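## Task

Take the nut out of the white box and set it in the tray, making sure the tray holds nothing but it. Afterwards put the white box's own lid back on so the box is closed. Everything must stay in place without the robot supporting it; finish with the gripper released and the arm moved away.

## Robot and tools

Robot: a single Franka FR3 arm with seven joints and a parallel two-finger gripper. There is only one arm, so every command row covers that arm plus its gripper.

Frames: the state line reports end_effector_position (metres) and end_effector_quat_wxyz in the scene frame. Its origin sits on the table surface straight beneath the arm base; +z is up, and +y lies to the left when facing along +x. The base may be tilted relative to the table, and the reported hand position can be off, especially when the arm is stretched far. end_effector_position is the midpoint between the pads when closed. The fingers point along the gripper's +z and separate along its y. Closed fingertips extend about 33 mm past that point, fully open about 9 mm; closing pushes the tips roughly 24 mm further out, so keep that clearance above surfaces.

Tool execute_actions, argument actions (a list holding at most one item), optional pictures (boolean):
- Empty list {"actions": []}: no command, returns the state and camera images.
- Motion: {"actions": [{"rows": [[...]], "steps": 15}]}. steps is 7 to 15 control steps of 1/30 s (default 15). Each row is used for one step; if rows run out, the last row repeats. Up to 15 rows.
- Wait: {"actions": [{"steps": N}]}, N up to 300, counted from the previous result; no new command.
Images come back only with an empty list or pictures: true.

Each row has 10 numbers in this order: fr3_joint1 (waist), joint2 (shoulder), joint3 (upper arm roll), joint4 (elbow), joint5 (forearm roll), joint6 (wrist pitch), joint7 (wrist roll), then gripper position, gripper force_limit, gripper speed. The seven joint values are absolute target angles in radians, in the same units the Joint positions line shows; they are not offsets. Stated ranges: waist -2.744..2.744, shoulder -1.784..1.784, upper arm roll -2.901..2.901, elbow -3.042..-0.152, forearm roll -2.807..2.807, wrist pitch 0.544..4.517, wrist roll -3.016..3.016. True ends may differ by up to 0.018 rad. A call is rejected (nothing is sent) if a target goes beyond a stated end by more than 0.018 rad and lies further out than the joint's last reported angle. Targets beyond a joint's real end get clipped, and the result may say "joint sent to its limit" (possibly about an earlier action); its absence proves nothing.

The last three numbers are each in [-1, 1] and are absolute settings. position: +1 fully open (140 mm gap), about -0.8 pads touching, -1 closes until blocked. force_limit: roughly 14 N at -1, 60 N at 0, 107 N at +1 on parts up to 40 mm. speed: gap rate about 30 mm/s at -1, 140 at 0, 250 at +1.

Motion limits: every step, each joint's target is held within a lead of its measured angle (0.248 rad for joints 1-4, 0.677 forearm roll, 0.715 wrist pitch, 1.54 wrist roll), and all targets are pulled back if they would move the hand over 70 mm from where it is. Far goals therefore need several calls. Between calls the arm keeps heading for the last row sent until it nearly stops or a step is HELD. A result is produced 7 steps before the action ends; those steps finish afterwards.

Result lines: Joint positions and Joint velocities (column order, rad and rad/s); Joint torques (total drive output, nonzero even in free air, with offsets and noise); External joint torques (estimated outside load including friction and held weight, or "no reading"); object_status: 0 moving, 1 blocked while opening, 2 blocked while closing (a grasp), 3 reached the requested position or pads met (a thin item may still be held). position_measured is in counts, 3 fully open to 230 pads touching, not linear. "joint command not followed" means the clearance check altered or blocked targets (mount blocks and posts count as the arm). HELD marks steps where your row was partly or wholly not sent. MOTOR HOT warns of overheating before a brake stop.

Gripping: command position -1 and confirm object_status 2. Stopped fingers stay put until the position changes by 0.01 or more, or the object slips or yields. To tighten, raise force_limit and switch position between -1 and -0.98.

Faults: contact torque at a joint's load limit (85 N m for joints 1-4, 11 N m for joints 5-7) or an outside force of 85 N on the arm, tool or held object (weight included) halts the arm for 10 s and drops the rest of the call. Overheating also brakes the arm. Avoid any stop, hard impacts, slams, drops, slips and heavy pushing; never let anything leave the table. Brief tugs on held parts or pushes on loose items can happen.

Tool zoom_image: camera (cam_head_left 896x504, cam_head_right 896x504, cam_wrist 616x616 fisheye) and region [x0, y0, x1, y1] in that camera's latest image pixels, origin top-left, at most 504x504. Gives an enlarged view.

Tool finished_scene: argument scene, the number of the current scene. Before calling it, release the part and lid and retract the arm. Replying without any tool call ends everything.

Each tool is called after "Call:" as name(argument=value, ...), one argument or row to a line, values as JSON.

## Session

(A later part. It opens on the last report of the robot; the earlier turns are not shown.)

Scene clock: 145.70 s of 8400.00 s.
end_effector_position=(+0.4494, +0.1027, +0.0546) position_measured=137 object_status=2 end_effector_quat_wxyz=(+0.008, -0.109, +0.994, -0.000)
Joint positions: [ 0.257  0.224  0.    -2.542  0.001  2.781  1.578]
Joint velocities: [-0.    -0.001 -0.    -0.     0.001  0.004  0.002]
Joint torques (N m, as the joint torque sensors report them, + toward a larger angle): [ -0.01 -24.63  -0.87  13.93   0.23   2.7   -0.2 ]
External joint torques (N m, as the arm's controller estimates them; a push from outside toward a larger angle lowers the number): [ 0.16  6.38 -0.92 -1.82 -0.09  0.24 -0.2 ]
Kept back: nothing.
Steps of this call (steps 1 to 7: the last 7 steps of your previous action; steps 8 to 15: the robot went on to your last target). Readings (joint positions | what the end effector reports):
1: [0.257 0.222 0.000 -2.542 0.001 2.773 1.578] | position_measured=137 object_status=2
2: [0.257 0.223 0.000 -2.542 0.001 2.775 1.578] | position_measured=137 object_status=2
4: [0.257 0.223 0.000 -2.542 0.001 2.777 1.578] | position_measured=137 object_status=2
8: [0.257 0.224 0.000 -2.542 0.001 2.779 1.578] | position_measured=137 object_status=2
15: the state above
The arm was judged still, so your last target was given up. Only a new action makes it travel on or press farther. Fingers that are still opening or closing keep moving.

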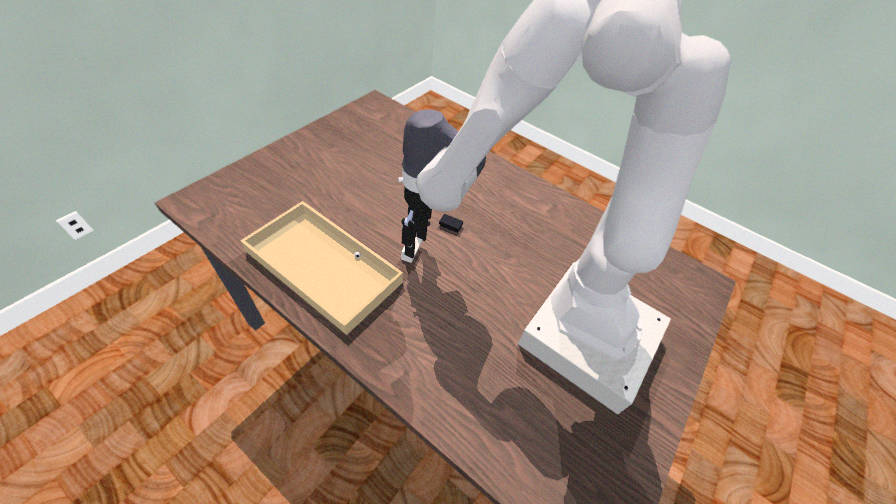

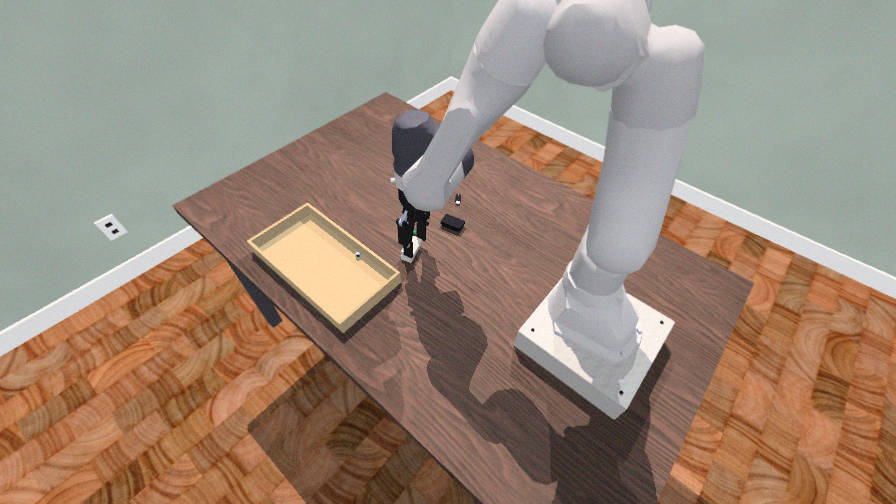

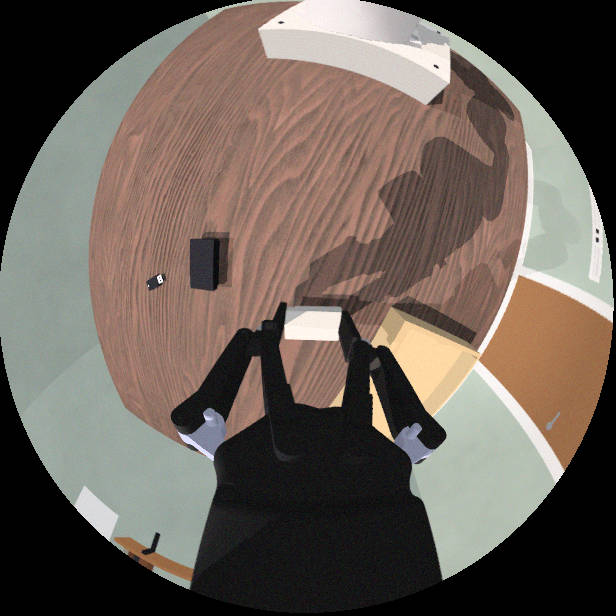

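Call:
execute_actions(
  actions=[
    {"rows":[[0.255,0.2,0,-2.55,0,2.76,1.575,-0.98,-0.3,-0.3],[0.255,0.16,0,-2.556,0,2.73,1.575,-0.98,-0.3,-0.3],[0.255,0.12,0,-2.59,0,2.73,1.575,-0.98,-0.3,-0.3],[0.255,0.085,0,-2.64,0,2.735,1.575,-0.98,-0.3,-0.3],[0.255,0.05,0,-2.69,0,2.745,1.575,-0.98,-0.3,-0.3]],"steps":15},
  ],
)

Call:
execute_actions(
  actions=[
    {"steps":20},
  ],
  pictures=true,
)

Call:
zoom_image(
  camera="cam_wrist",
  region=[250,270,380,400],
)

Scene clock: 146.70 s of 8400.00 s.
end_effector_position=(+0.4162, +0.0951, +0.0831) position_measured=137 object_status=2 end_effector_quat_wxyz=(+0.012, -0.108, +0.994, -0.000)
Joint positions: [ 0.257  0.066  0.    -2.665  0.001  2.753  1.578]
Joint velocities: [-0.    -0.24   0.001 -0.302 -0.001 -0.041  0.   ]
Joint torques (N m, as the joint torque sensors report them, + toward a larger angle): [ -0.84 -23.36  -0.16  14.53   0.27   2.3   -0.22]
External joint torques (N m, as the arm's controller estimates them; a push from outside toward a larger angle lowers the number): [-0.66 -0.45 -0.04 -3.01 -0.14 -0.27 -0.21]
Steps of this call (steps 1 to 22: nothing new was sent; steps 23 to 30: the first 8 steps of this action). Readings (joint positions | what the end effector reports):
23: [0.257 0.221 0.000 -2.543 0.001 2.779 1.578] | position_measured=137 object_status=2
24: [0.257 0.209 0.000 -2.548 0.001 2.771 1.578] | position_measured=137 object_status=2
26: [0.257 0.157 0.000 -2.579 0.001 2.760 1.578] | position_measured=137 object_status=2
30: the state above

Scene clock: 147.37 s of 8400.00 s.
end_effector_position=(+0.4049, +0.0926, +0.0813) position_measured=137 object_status=2 end_effector_quat_wxyz=(+0.005, -0.108, +0.994, -0.001)
Joint positions: [ 0.257  0.052  0.    -2.688  0.001  2.748  1.578]
Joint velocities: [ 0.001  0.001  0.001  0.    -0.     0.001 -0.   ]
Joint torques (N m, as the joint torque sensors report them, + toward a larger angle): [ -0.7  -26.43  -0.56  13.5    0.26   2.12  -0.12]
External joint torques (N m, as the arm's controller estimates them; a push from outside toward a larger angle lowers the number): [-0.64 -0.82 -0.56 -2.64 -0.06 -0.32 -0.12]
Kept back: nothing.
Steps of this call (steps 1 to 7: the last 7 steps of your previous action; steps 8 to 20: the robot went on to your last target). Readings (joint positions | what the end effector reports):
1: [0.257 0.060 0.000 -2.673 0.001 2.752 1.578] | position_measured=137 object_status=2
2: [0.257 0.057 0.000 -2.679 0.001 2.751 1.578] | position_measured=137 object_status=2
4: [0.257 0.054 0.000 -2.685 0.001 2.750 1.578] | position_measured=137 object_status=2
8: [0.257 0.052 0.000 -2.688 0.001 2.748 1.578] | position_measured=137 object_status=2
20: the state above

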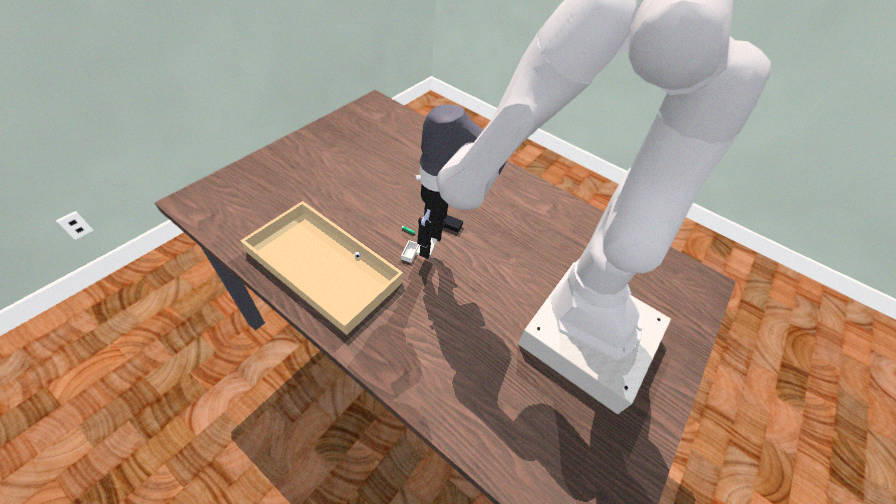

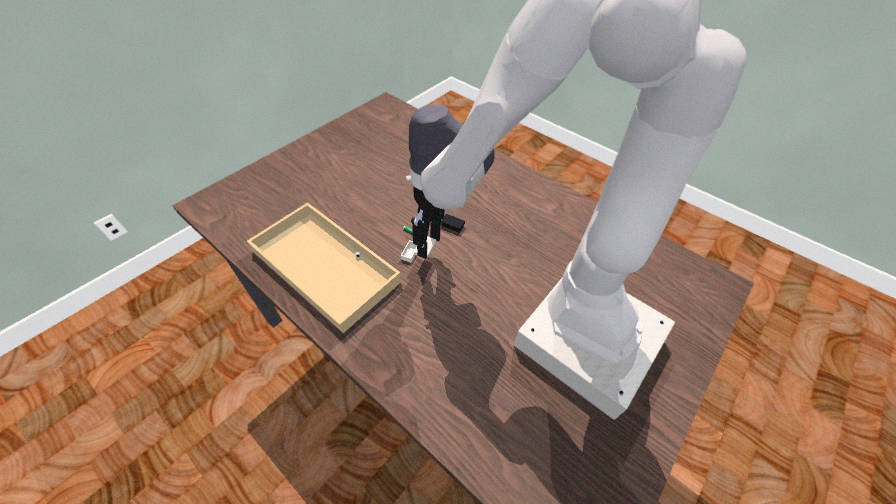

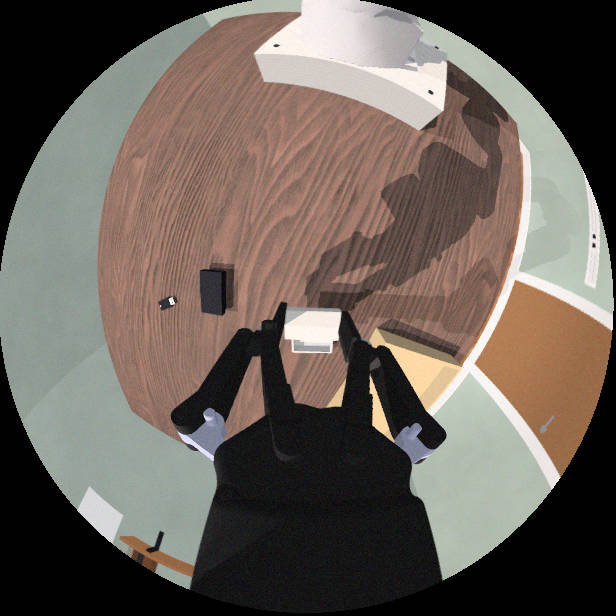

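Region (250, 270, 380, 400) of cam_wrist's 616x616 image, scaled by 3.877, with more detail than that image has.

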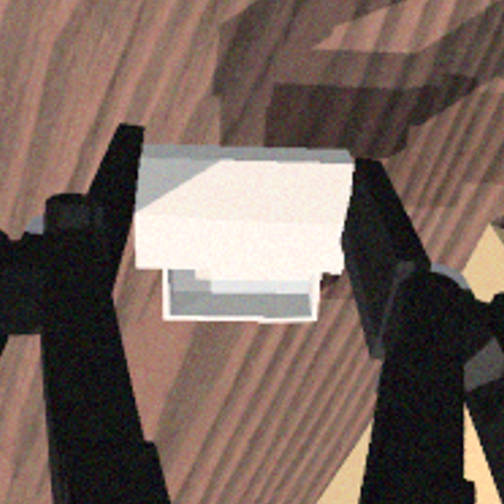

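Call:
execute_actions(
  actions=[
    {"rows":[[0.255,0.08,0,-2.63,0,2.73,1.575,-0.98,-0.3,-0.3],[0.255,0.125,0,-2.575,0,2.715,1.575,-0.98,-0.3,-0.3],[0.255,0.17,0,-2.527,0,2.7,1.575,-0.98,-0.3,-0.3],[0.255,0.17,0,-2.527,0,2.71,1.575,-0.98,-0.3,-0.3],[0.255,0.185,0,-2.525,0,2.725,1.575,-0.98,-0.3,-0.3],[0.255,0.2,0,-2.523,0,2.735,1.575,-0.98,-0.3,-0.3],[0.255,0.2166,0,-2.5206,0,2.739,1.575,-0.98,-0.3,-0.3]],"steps":15},
  ],
)

Call:
execute_actions(
  actions=[
    {"steps":30},
  ],
  pictures=true,
)

Call:
zoom_image(
  camera="cam_wrist",
  region=[250,270,380,400],
)

Scene clock: 148.40 s of 8400.00 s.
end_effector_position=(+0.4534, +0.1036, +0.0701) position_measured=137 object_status=2 end_effector_quat_wxyz=(+0.007, -0.108, +0.994, -0.001)
Joint positions: [ 0.257  0.189  0.    -2.531  0.     2.733  1.578]
Joint velocities: [ 0.001  0.382 -0.001  0.12   0.     0.022 -0.   ]
Joint torques (N m, as the joint torque sensors report them, + toward a larger angle): [ -0.37 -31.53  -0.32  15.63   0.39   2.92  -0.23]
External joint torques (N m, as the arm's controller estimates them; a push from outside toward a larger angle lowers the number): [-0.44  2.1  -0.58  0.08  0.13  0.57 -0.23]
Steps of this call (steps 1 to 15: the robot went on to your last target; steps 16 to 23: nothing new was sent; steps 24 to 31: the first 8 steps of this action). Readings (joint positions | what the end effector reports):
24: [0.257 0.058 0.000 -2.678 0.000 2.743 1.578] | position_measured=137 object_status=2
25: [0.257 0.074 0.000 -2.652 0.000 2.738 1.578] | position_measured=137 object_status=2
27: [0.257 0.124 0.000 -2.583 0.000 2.729 1.578] | position_measured=137 object_status=2
31: the state above

Scene clock: 149.40 s of 8400.00 s.
end_effector_position=(+0.4507, +0.1030, +0.0607) position_measured=137 object_status=2 end_effector_quat_wxyz=(-0.000, -0.108, +0.994, -0.001)
Joint positions: [ 0.257  0.215  0.    -2.523  0.     2.736  1.578]
Joint velocities: [-0.    -0.     0.    -0.    -0.001 -0.     0.   ]
Joint torques (N m, as the joint torque sensors report them, + toward a larger angle): [ -0.43 -30.42  -0.29  16.53   0.34   2.95  -0.14]
External joint torques (N m, as the arm's controller estimates them; a push from outside toward a larger angle lowers the number): [-0.28  0.63 -0.35  0.41  0.01  0.54 -0.14]
Kept back: nothing.
Steps of this call (steps 1 to 7: the last 7 steps of your previous action; steps 8 to 30: the robot went on to your last target). Readings (joint positions | what the end effector reports):
1: [0.257 0.199 0.000 -2.529 0.000 2.734 1.578] | position_measured=137 object_status=2
2: [0.257 0.206 0.000 -2.527 0.000 2.734 1.578] | position_measured=137 object_status=2
4: [0.257 0.213 0.000 -2.526 0.000 2.734 1.578] | position_measured=137 object_status=2
8: [0.257 0.215 0.000 -2.524 0.000 2.735 1.578] | position_measured=137 object_status=2
30: the state above
The arm was judged still, so your last target was given up. Only a new action makes it travel on or press farther. Fingers that are still opening or closing keep moving.

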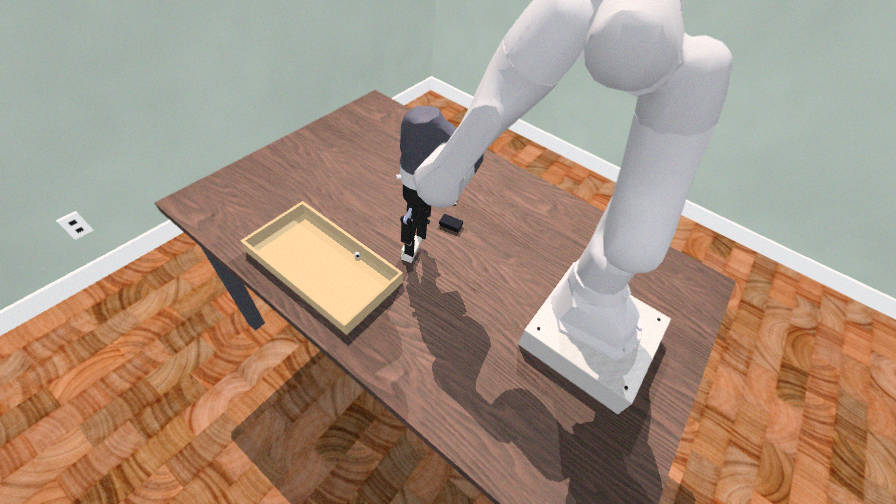

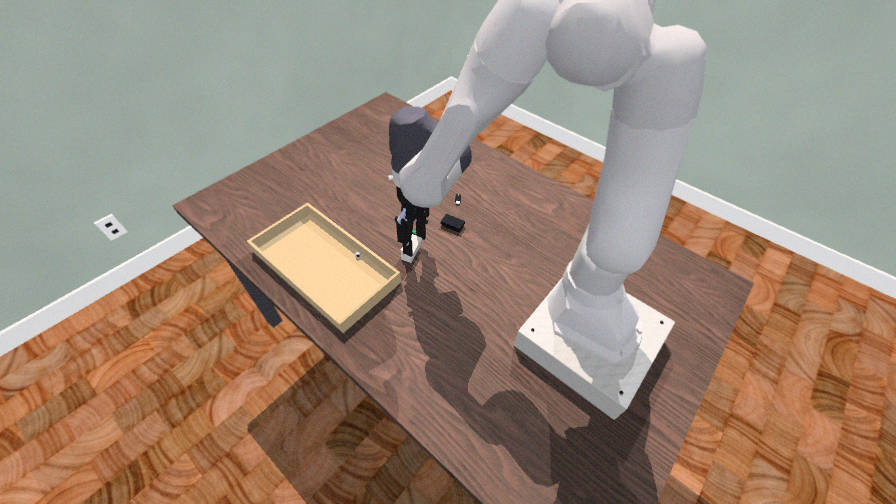

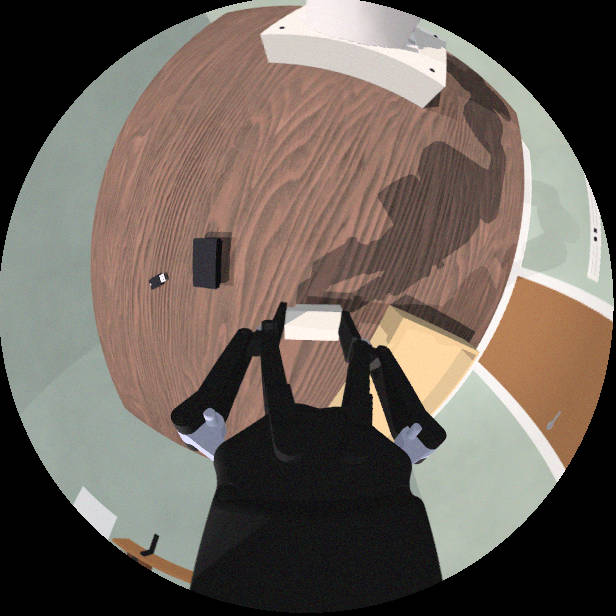

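Region (250, 270, 380, 400) of cam_wrist's 616x616 image, scaled by 3.877, with more detail than that image has.

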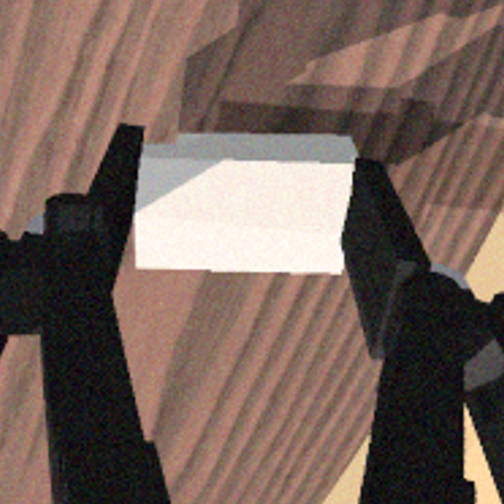

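Call:
execute_actions(
  actions=[
    {"rows":[[0.255,0.220,0,-2.513,0,2.735,1.575,-0.98,-0.3,-0.3],[0.255,0.2245,0,-2.505,0,2.731,1.575,-0.98,-0.3,-0.3]],"steps":8},
  ],
)

Call:
execute_actions(
  actions=[
    {"steps":25},
  ],
  pictures=true,
)

Call:
zoom_image(
  camera="cam_wrist",
  region=[250,270,380,400],
)

Call:
zoom_image(
  camera="cam_head_right",
  region=[385,210,465,290],
)

Scene clock: 150.10 s of 8400.00 s.
end_effector_position=(+0.4513, +0.1031, +0.0608) position_measured=137 object_status=2 end_effector_quat_wxyz=(+0.000, -0.108, +0.994, -0.001)
Joint positions: [ 0.257  0.216  0.    -2.521  0.     2.736  1.578]
Joint velocities: [-0.001  0.037 -0.     0.067 -0.    -0.     0.   ]
Joint torques (N m, as the joint torque sensors report them, + toward a larger angle): [ -0.44 -30.    -1.01  17.19   0.33   2.22  -0.22]
External joint torques (N m, as the arm's controller estimates them; a push from outside toward a larger angle lowers the number): [-0.25  1.62 -1.02  0.46 -0.04 -0.21 -0.21]
Steps of this call (steps 1 to 20: nothing new was sent; step 21: the first step of this action). Readings (joint positions | what the end effector reports):
21: the state above

Scene clock: 150.93 s of 8400.00 s.
end_effector_position=(+0.4569, +0.1044, +0.0618) position_measured=137 object_status=2 end_effector_quat_wxyz=(+0.002, -0.108, +0.994, -0.001)
Joint positions: [ 0.257  0.223  0.    -2.507  0.     2.733  1.578]
Joint velocities: [-0.     0.    -0.001 -0.001 -0.001  0.    -0.001]
Joint torques (N m, as the joint torque sensors report them, + toward a larger angle): [ -0.71 -29.78  -0.72  15.69   0.37   2.13  -0.19]
External joint torques (N m, as the arm's controller estimates them; a push from outside toward a larger angle lowers the number): [-0.57  1.58 -0.81 -0.5   0.04 -0.28 -0.19]
Kept back: nothing.
Steps of this call (steps 1 to 7: the last 7 steps of your previous action; steps 8 to 25: the robot went on to your last target). Readings (joint positions | what the end effector reports):
1: [0.257 0.218 0.000 -2.518 0.000 2.736 1.578] | position_measured=137 object_status=2
2: [0.257 0.220 0.000 -2.514 0.000 2.735 1.578] | position_measured=137 object_status=2
4: [0.257 0.222 0.000 -2.510 0.000 2.735 1.578] | position_measured=137 object_status=2
8: [0.257 0.223 0.000 -2.507 0.000 2.734 1.578] | position_measured=137 object_status=2
25: the state above

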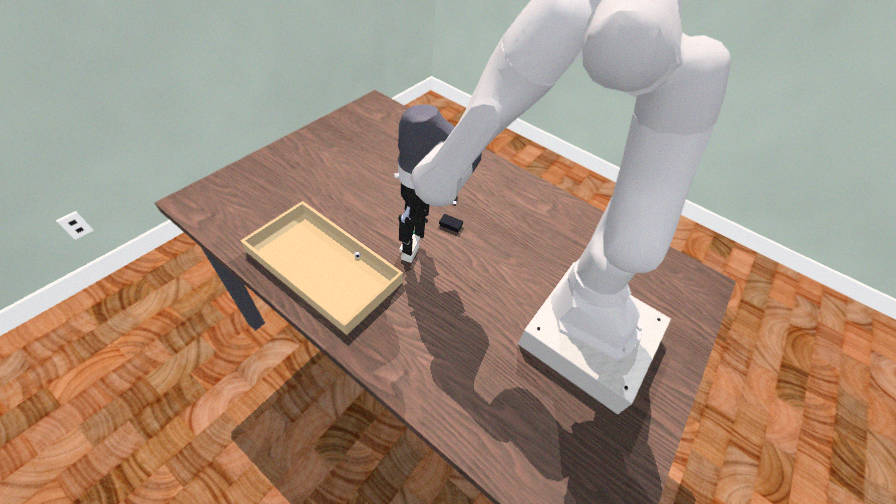

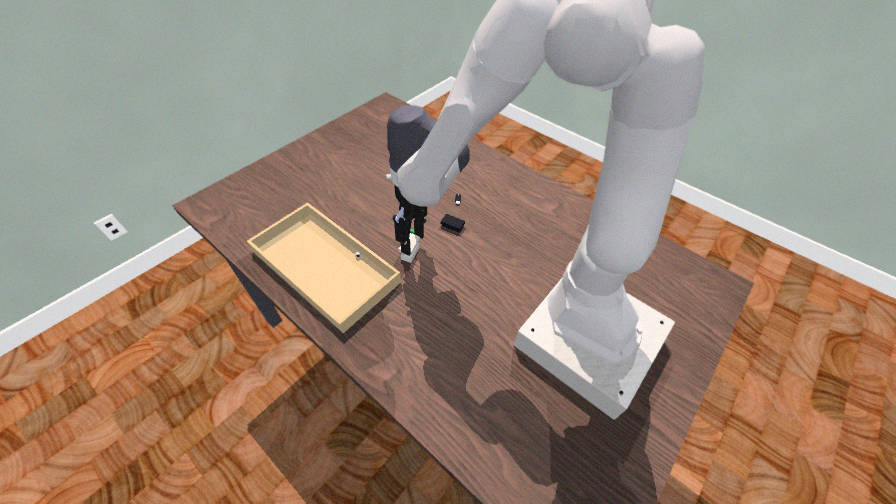

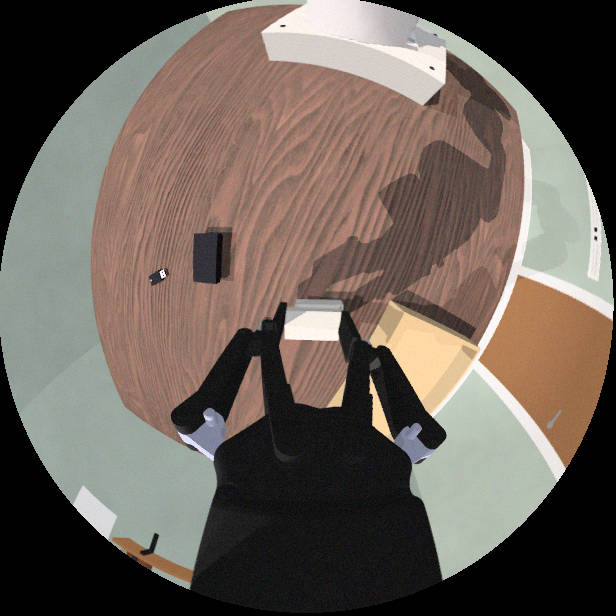

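Region (250, 270, 380, 400) of cam_wrist's 616x616 image, scaled by 3.877, with more detail than that image has.

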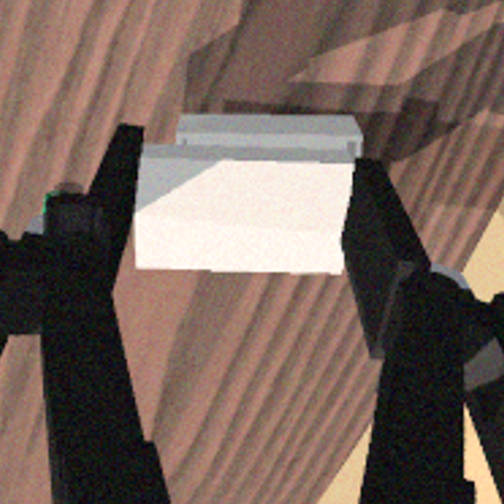

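Region (385, 210, 465, 290) of cam_head_right's 896x504 image, scaled by 6.300, with more detail than that image has.

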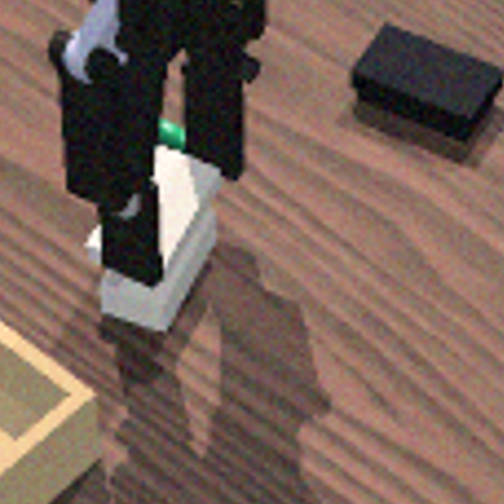

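Call:
execute_actions(
  actions=[
    {"rows":[[0.269,0.2245,0,-2.506,0,2.733,1.58,-0.98,-0.3,-0.3]],"steps":15},
  ],
)

Call:
execute_actions(
  actions=[
    {"steps":20},
  ],
  pictures=true,
)

Call:
zoom_image(
  camera="cam_wrist",
  region=[250,270,380,400],
)

Scene clock: 153.17 s of 8400.00 s.
end_effector_position=(+0.4560, +0.1082, +0.0618) position_measured=137 object_status=2 end_effector_quat_wxyz=(+0.002, -0.113, +0.994, -0.001)
Joint positions: [ 0.266  0.223 -0.    -2.507  0.     2.733  1.578]
Joint velocities: [ 0.004 -0.001 -0.001 -0.     0.001  0.001  0.001]
Joint torques (N m, as the joint torque sensors report them, + toward a larger angle): [  2.61 -29.91  -0.21  15.74   0.3    2.45   0.01]
External joint torques (N m, as the arm's controller estimates them; a push from outside toward a larger angle lowers the number): [ 2.79  1.68 -0.21 -0.6  -0.04  0.01  0.01]
Steps of this call (steps 1 to 15: the robot went on to your last target; steps 16 to 59: nothing new was sent; steps 60 to 67: the first 8 steps of this action). Readings (joint positions | what the end effector reports):
60: [0.258 0.223 -0.000 -2.507 0.000 2.733 1.578] | position_measured=137 object_status=2
61: [0.261 0.223 -0.000 -2.507 0.000 2.733 1.578] | position_measured=137 object_status=2
63: [0.264 0.223 -0.000 -2.507 0.000 2.733 1.578] | position_measured=137 object_status=2
67: the state above

Scene clock: 153.83 s of 8400.00 s.
end_effector_position=(+0.4560, +0.1082, +0.0618) position_measured=137 object_status=2 end_effector_quat_wxyz=(+0.002, -0.113, +0.994, -0.001)
Joint positions: [ 0.266  0.223 -0.    -2.507  0.     2.733  1.578]
Joint velocities: [-0.001 -0.001  0.001 -0.    -0.    -0.001 -0.   ]
Joint torques (N m, as the joint torque sensors report them, + toward a larger angle): [  2.16 -30.71  -0.15  16.15   0.3    2.41   0.07]
External joint torques (N m, as the arm's controller estimates them; a push from outside toward a larger angle lowers the number): [ 2.29  0.79 -0.23 -0.14 -0.04 -0.02  0.07]
Kept back: nothing.
Steps of this call (steps 1 to 7: the last 7 steps of your previous action; steps 8 to 15: the robot went on to your last target; steps 16 to 20: nothing new was sent). Readings (joint positions | what the end effector reports):
1: [0.266 0.223 -0.000 -2.507 0.000 2.733 1.578] | position_measured=137 object_status=2
2: [0.266 0.223 -0.000 -2.507 0.000 2.733 1.578] | position_measured=137 object_status=2
4: [0.266 0.223 -0.000 -2.507 0.000 2.733 1.578] | position_measured=137 object_status=2
8: [0.266 0.223 -0.000 -2.507 0.000 2.733 1.578] | position_measured=137 object_status=2
20: the state above
The arm was judged still, so your last target was given up. Only a new action makes it travel on or press farther. Fingers that are still opening or closing keep moving.

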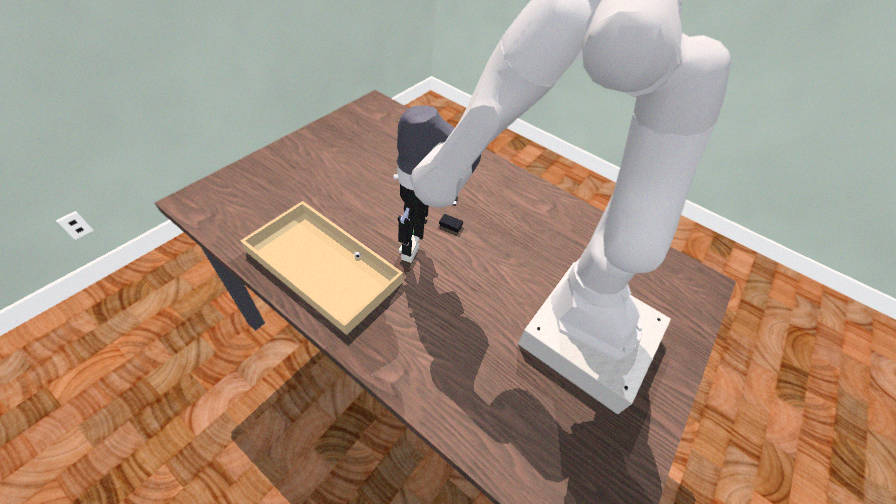

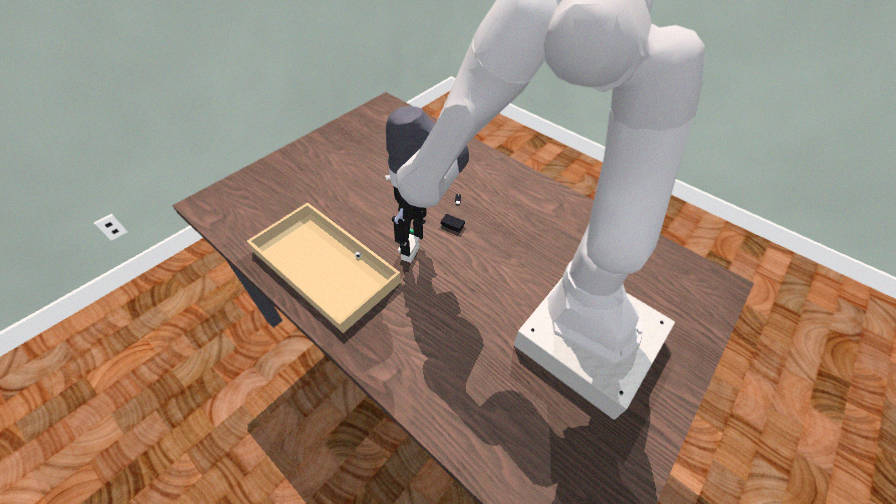

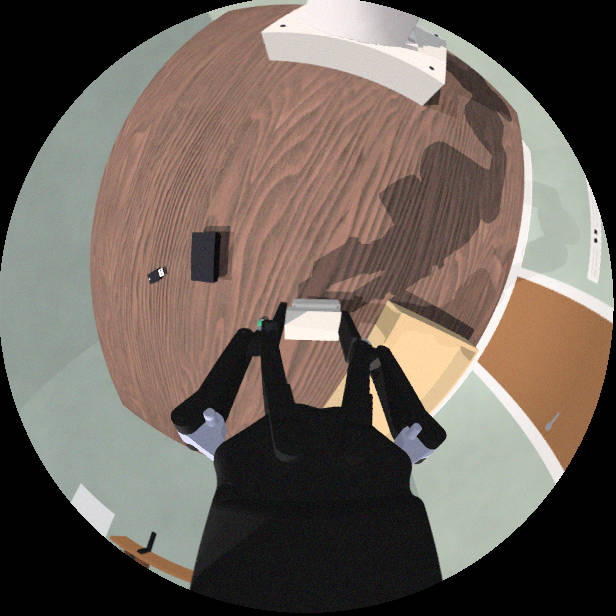

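Region (250, 270, 380, 400) of cam_wrist's 616x616 image, scaled by 3.877, with more detail than that image has.

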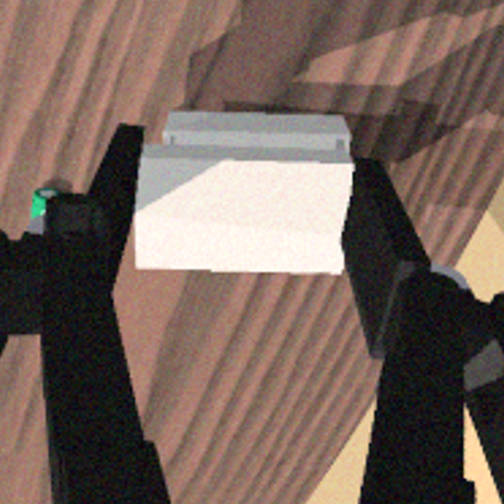

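Call:
execute_actions(
  actions=[
    {"rows":[[0.279,0.2245,0,-2.506,0,2.733,1.58,-0.98,-0.3,-0.3]],"steps":15},
  ],
)

Call:
execute_actions(
  actions=[
    {"steps":15},
  ],
  pictures=true,
)

Call:
zoom_image(
  camera="cam_wrist",
  region=[250,270,380,400],
)

Scene clock: 154.77 s of 8400.00 s.
end_effector_position=(+0.4549, +0.1127, +0.0618) position_measured=137 object_status=2 end_effector_quat_wxyz=(+0.002, -0.118, +0.993, -0.001)
Joint positions: [ 0.276  0.223 -0.    -2.507  0.     2.733  1.578]
Joint velocities: [ 0.001  0.001  0.    -0.     0.001  0.    -0.001]
Joint torques (N m, as the joint torque sensors report them, + toward a larger angle): [  1.54 -30.35  -0.15  16.27   0.32   2.46   0.08]
External joint torques (N m, as the arm's controller estimates them; a push from outside toward a larger angle lowers the number): [ 1.69  1.13 -0.17 -0.04 -0.02  0.03  0.08]
Steps of this call (steps 1 to 20: nothing new was sent; steps 21 to 28: the first 8 steps of this action). Readings (joint positions | what the end effector reports):
21: [0.268 0.223 -0.001 -2.507 0.000 2.733 1.578] | position_measured=137 object_status=2
22: [0.270 0.223 -0.001 -2.507 0.000 2.733 1.578] | position_measured=137 object_status=2
24: [0.274 0.223 -0.001 -2.507 0.000 2.733 1.578] | position_measured=137 object_status=2
28: the state above

Scene clock: 155.27 s of 8400.00 s.
end_effector_position=(+0.4549, +0.1127, +0.0617) position_measured=137 object_status=2 end_effector_quat_wxyz=(+0.002, -0.118, +0.993, -0.001)
Joint positions: [ 0.276  0.223 -0.    -2.507  0.     2.733  1.578]
Joint velocities: [-0.002 -0.    -0.     0.    -0.     0.001  0.001]
Joint torques (N m, as the joint torque sensors report them, + toward a larger angle): [  2.06 -29.84   0.18  15.83   0.33   2.52  -0.03]
External joint torques (N m, as the arm's controller estimates them; a push from outside toward a larger angle lowers the number): [ 2.3   1.61  0.19 -0.45 -0.01  0.1  -0.03]
Kept back: nothing.
Steps of this call (steps 1 to 7: the last 7 steps of your previous action; steps 8 to 15: the robot went on to your last target). Readings (joint positions | what the end effector reports):
1: [0.276 0.223 -0.000 -2.507 0.000 2.733 1.578] | position_measured=137 object_status=2
2: [0.276 0.223 -0.000 -2.507 0.000 2.733 1.578] | position_measured=137 object_status=2
4: [0.276 0.223 -0.000 -2.507 0.000 2.733 1.578] | position_measured=137 object_status=2
8: [0.276 0.223 -0.000 -2.507 0.000 2.733 1.578] | position_measured=137 object_status=2
15: the state above
The arm was judged still, so your last target was given up. Only a new action makes it travel on or press farther. Fingers that are still opening or closing keep moving.

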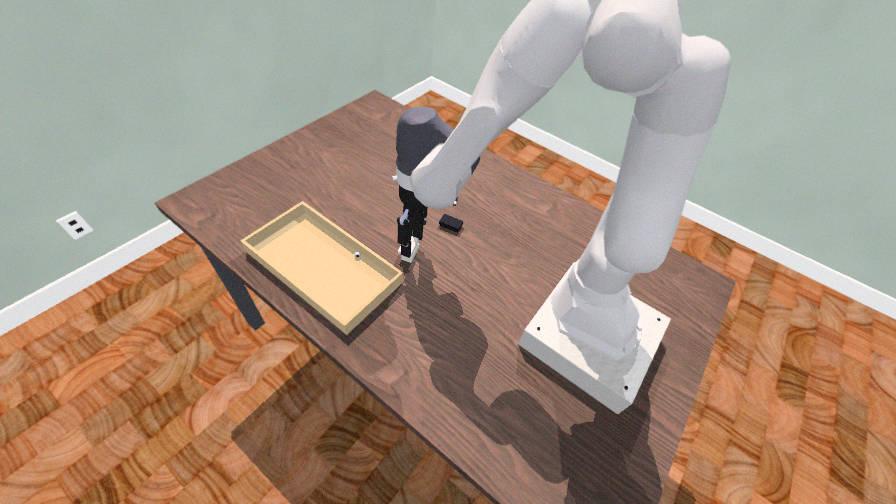

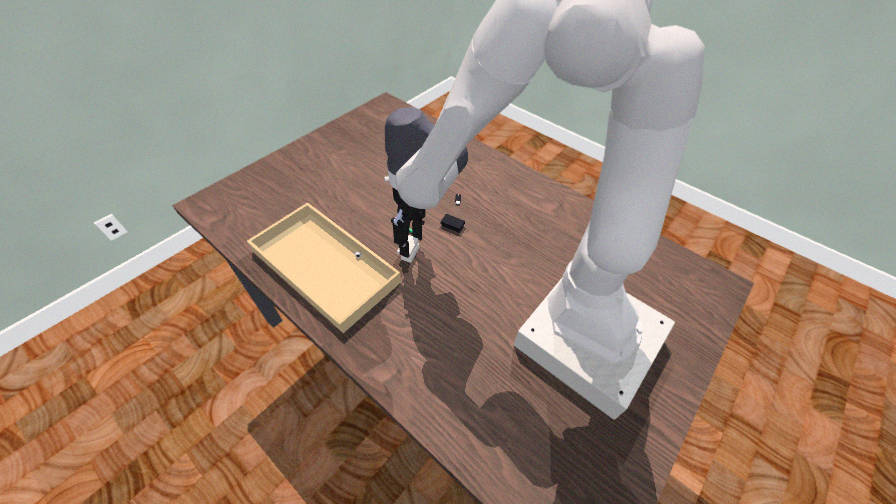

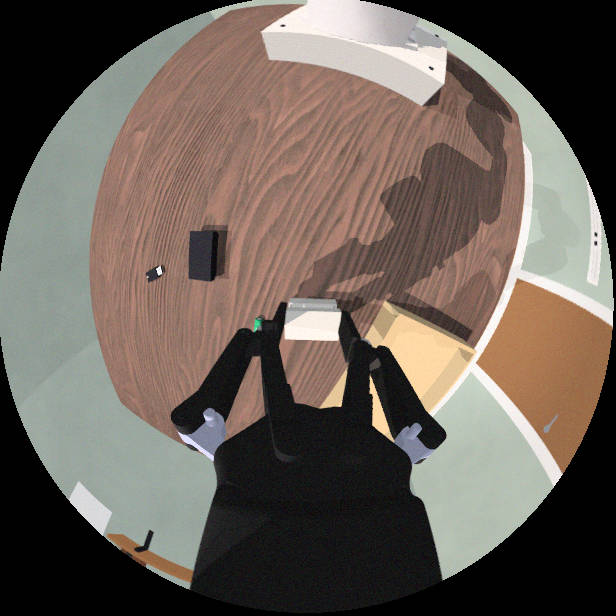

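Region (250, 270, 380, 400) of cam_wrist's 616x616 image, scaled by 3.877, with more detail than that image has.

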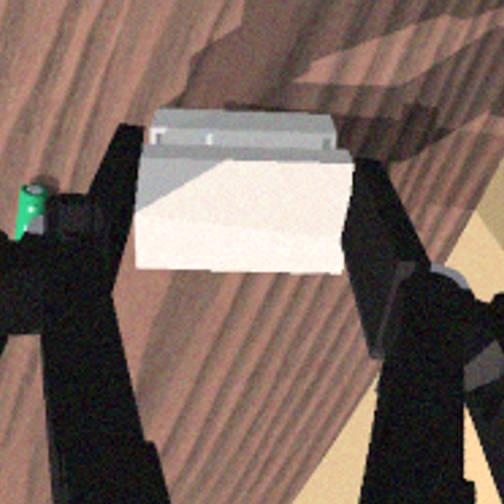

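Call:
execute_actions(
  actions=[
    {"rows":[[0.279,0.216,0,-2.5235,0,2.742,1.58,-0.98,-0.3,-0.3]],"steps":15},
  ],
)

Call:
execute_actions(
  actions=[
    {"steps":20},
  ],
  pictures=true,
)

Call:
zoom_image(
  camera="cam_wrist",
  region=[250,270,380,400],
)

Scene clock: 156.37 s of 8400.00 s.
end_effector_position=(+0.4492, +0.1113, +0.0600) position_measured=137 object_status=2 end_effector_quat_wxyz=(+0.000, -0.118, +0.993, -0.002)
Joint positions: [ 0.276  0.218 -0.    -2.521  0.     2.738  1.578]
Joint velocities: [ 0.    -0.002 -0.002 -0.006  0.     0.007  0.002]
Joint torques (N m, as the joint torque sensors report them, + toward a larger angle): [  2.23 -32.14  -0.34  13.4    0.33   3.     0.06]
External joint torques (N m, as the arm's controller estimates them; a push from outside toward a larger angle lowers the number): [ 2.4  -1.1  -0.38 -2.71  0.    0.59  0.06]
Steps of this call (steps 1 to 25: nothing new was sent; steps 26 to 33: the first 8 steps of this action). Readings (joint positions | what the end effector reports):
26: [0.276 0.222 -0.000 -2.509 0.000 2.735 1.578] | position_measured=137 object_status=2
27: [0.276 0.220 -0.000 -2.513 0.000 2.736 1.578] | position_measured=137 object_status=2
29: [0.276 0.219 -0.000 -2.518 0.000 2.737 1.578] | position_measured=137 object_status=2
33: the state above

Scene clock: 157.03 s of 8400.00 s.
end_effector_position=(+0.4496, +0.1115, +0.0602) position_measured=137 object_status=2 end_effector_quat_wxyz=(+0.001, -0.118, +0.993, -0.001)
Joint positions: [ 0.276  0.218 -0.    -2.522  0.     2.739  1.578]
Joint velocities: [-0.001  0.     0.     0.     0.001 -0.    -0.   ]
Joint torques (N m, as the joint torque sensors report them, + toward a larger angle): [  1.59 -32.07   0.56  13.63   0.3    2.9   -0.01]
External joint torques (N m, as the arm's controller estimates them; a push from outside toward a larger angle lowers the number): [ 1.74 -0.85  0.51 -2.57 -0.03  0.47 -0.01]
Kept back: nothing.
Steps of this call (steps 1 to 7: the last 7 steps of your previous action; steps 8 to 15: the robot went on to your last target; steps 16 to 20: nothing new was sent). Readings (joint positions | what the end effector reports):
1: [0.276 0.218 -0.000 -2.521 0.000 2.738 1.578] | position_measured=137 object_status=2
2: [0.276 0.218 -0.000 -2.521 0.000 2.738 1.578] | position_measured=137 object_status=2
4: [0.276 0.218 -0.000 -2.521 0.000 2.739 1.578] | position_measured=137 object_status=2
8: [0.276 0.218 -0.000 -2.521 0.000 2.739 1.578] | position_measured=137 object_status=2
20: the state above
The arm was judged still, so your last target was given up. Only a new action makes it travel on or press farther. Fingers that are still opening or closing keep moving.

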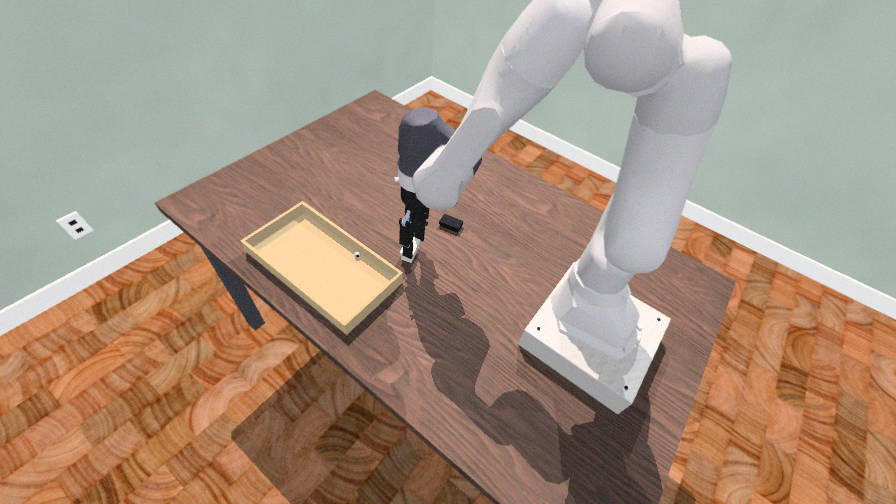

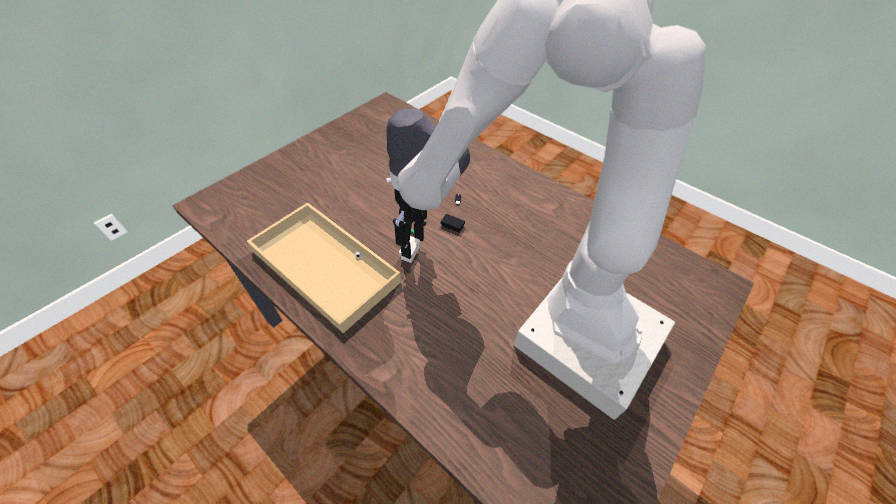

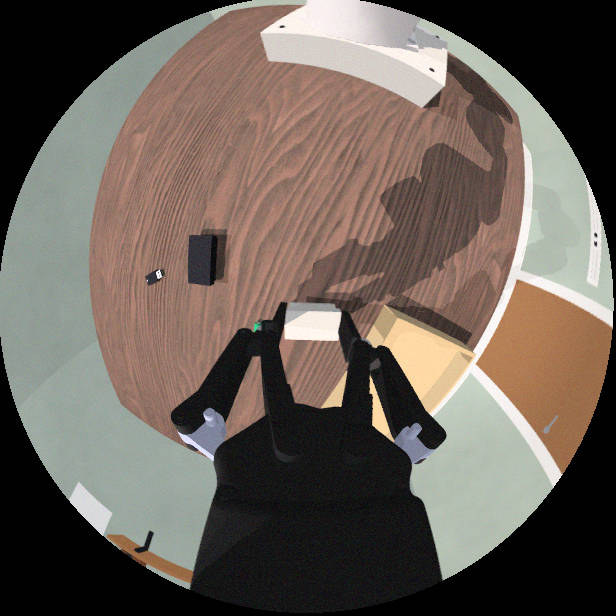

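Region (250, 270, 380, 400) of cam_wrist's 616x616 image, scaled by 3.877, with more detail than that image has.

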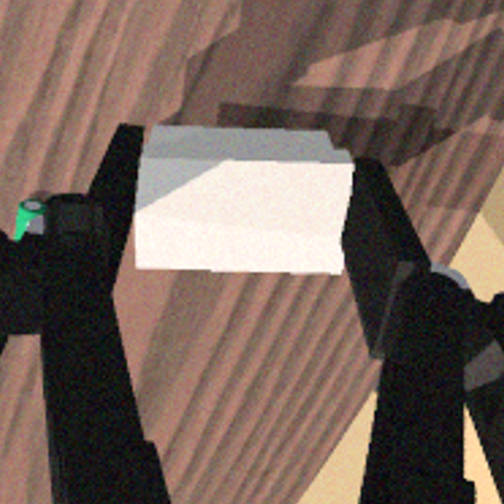

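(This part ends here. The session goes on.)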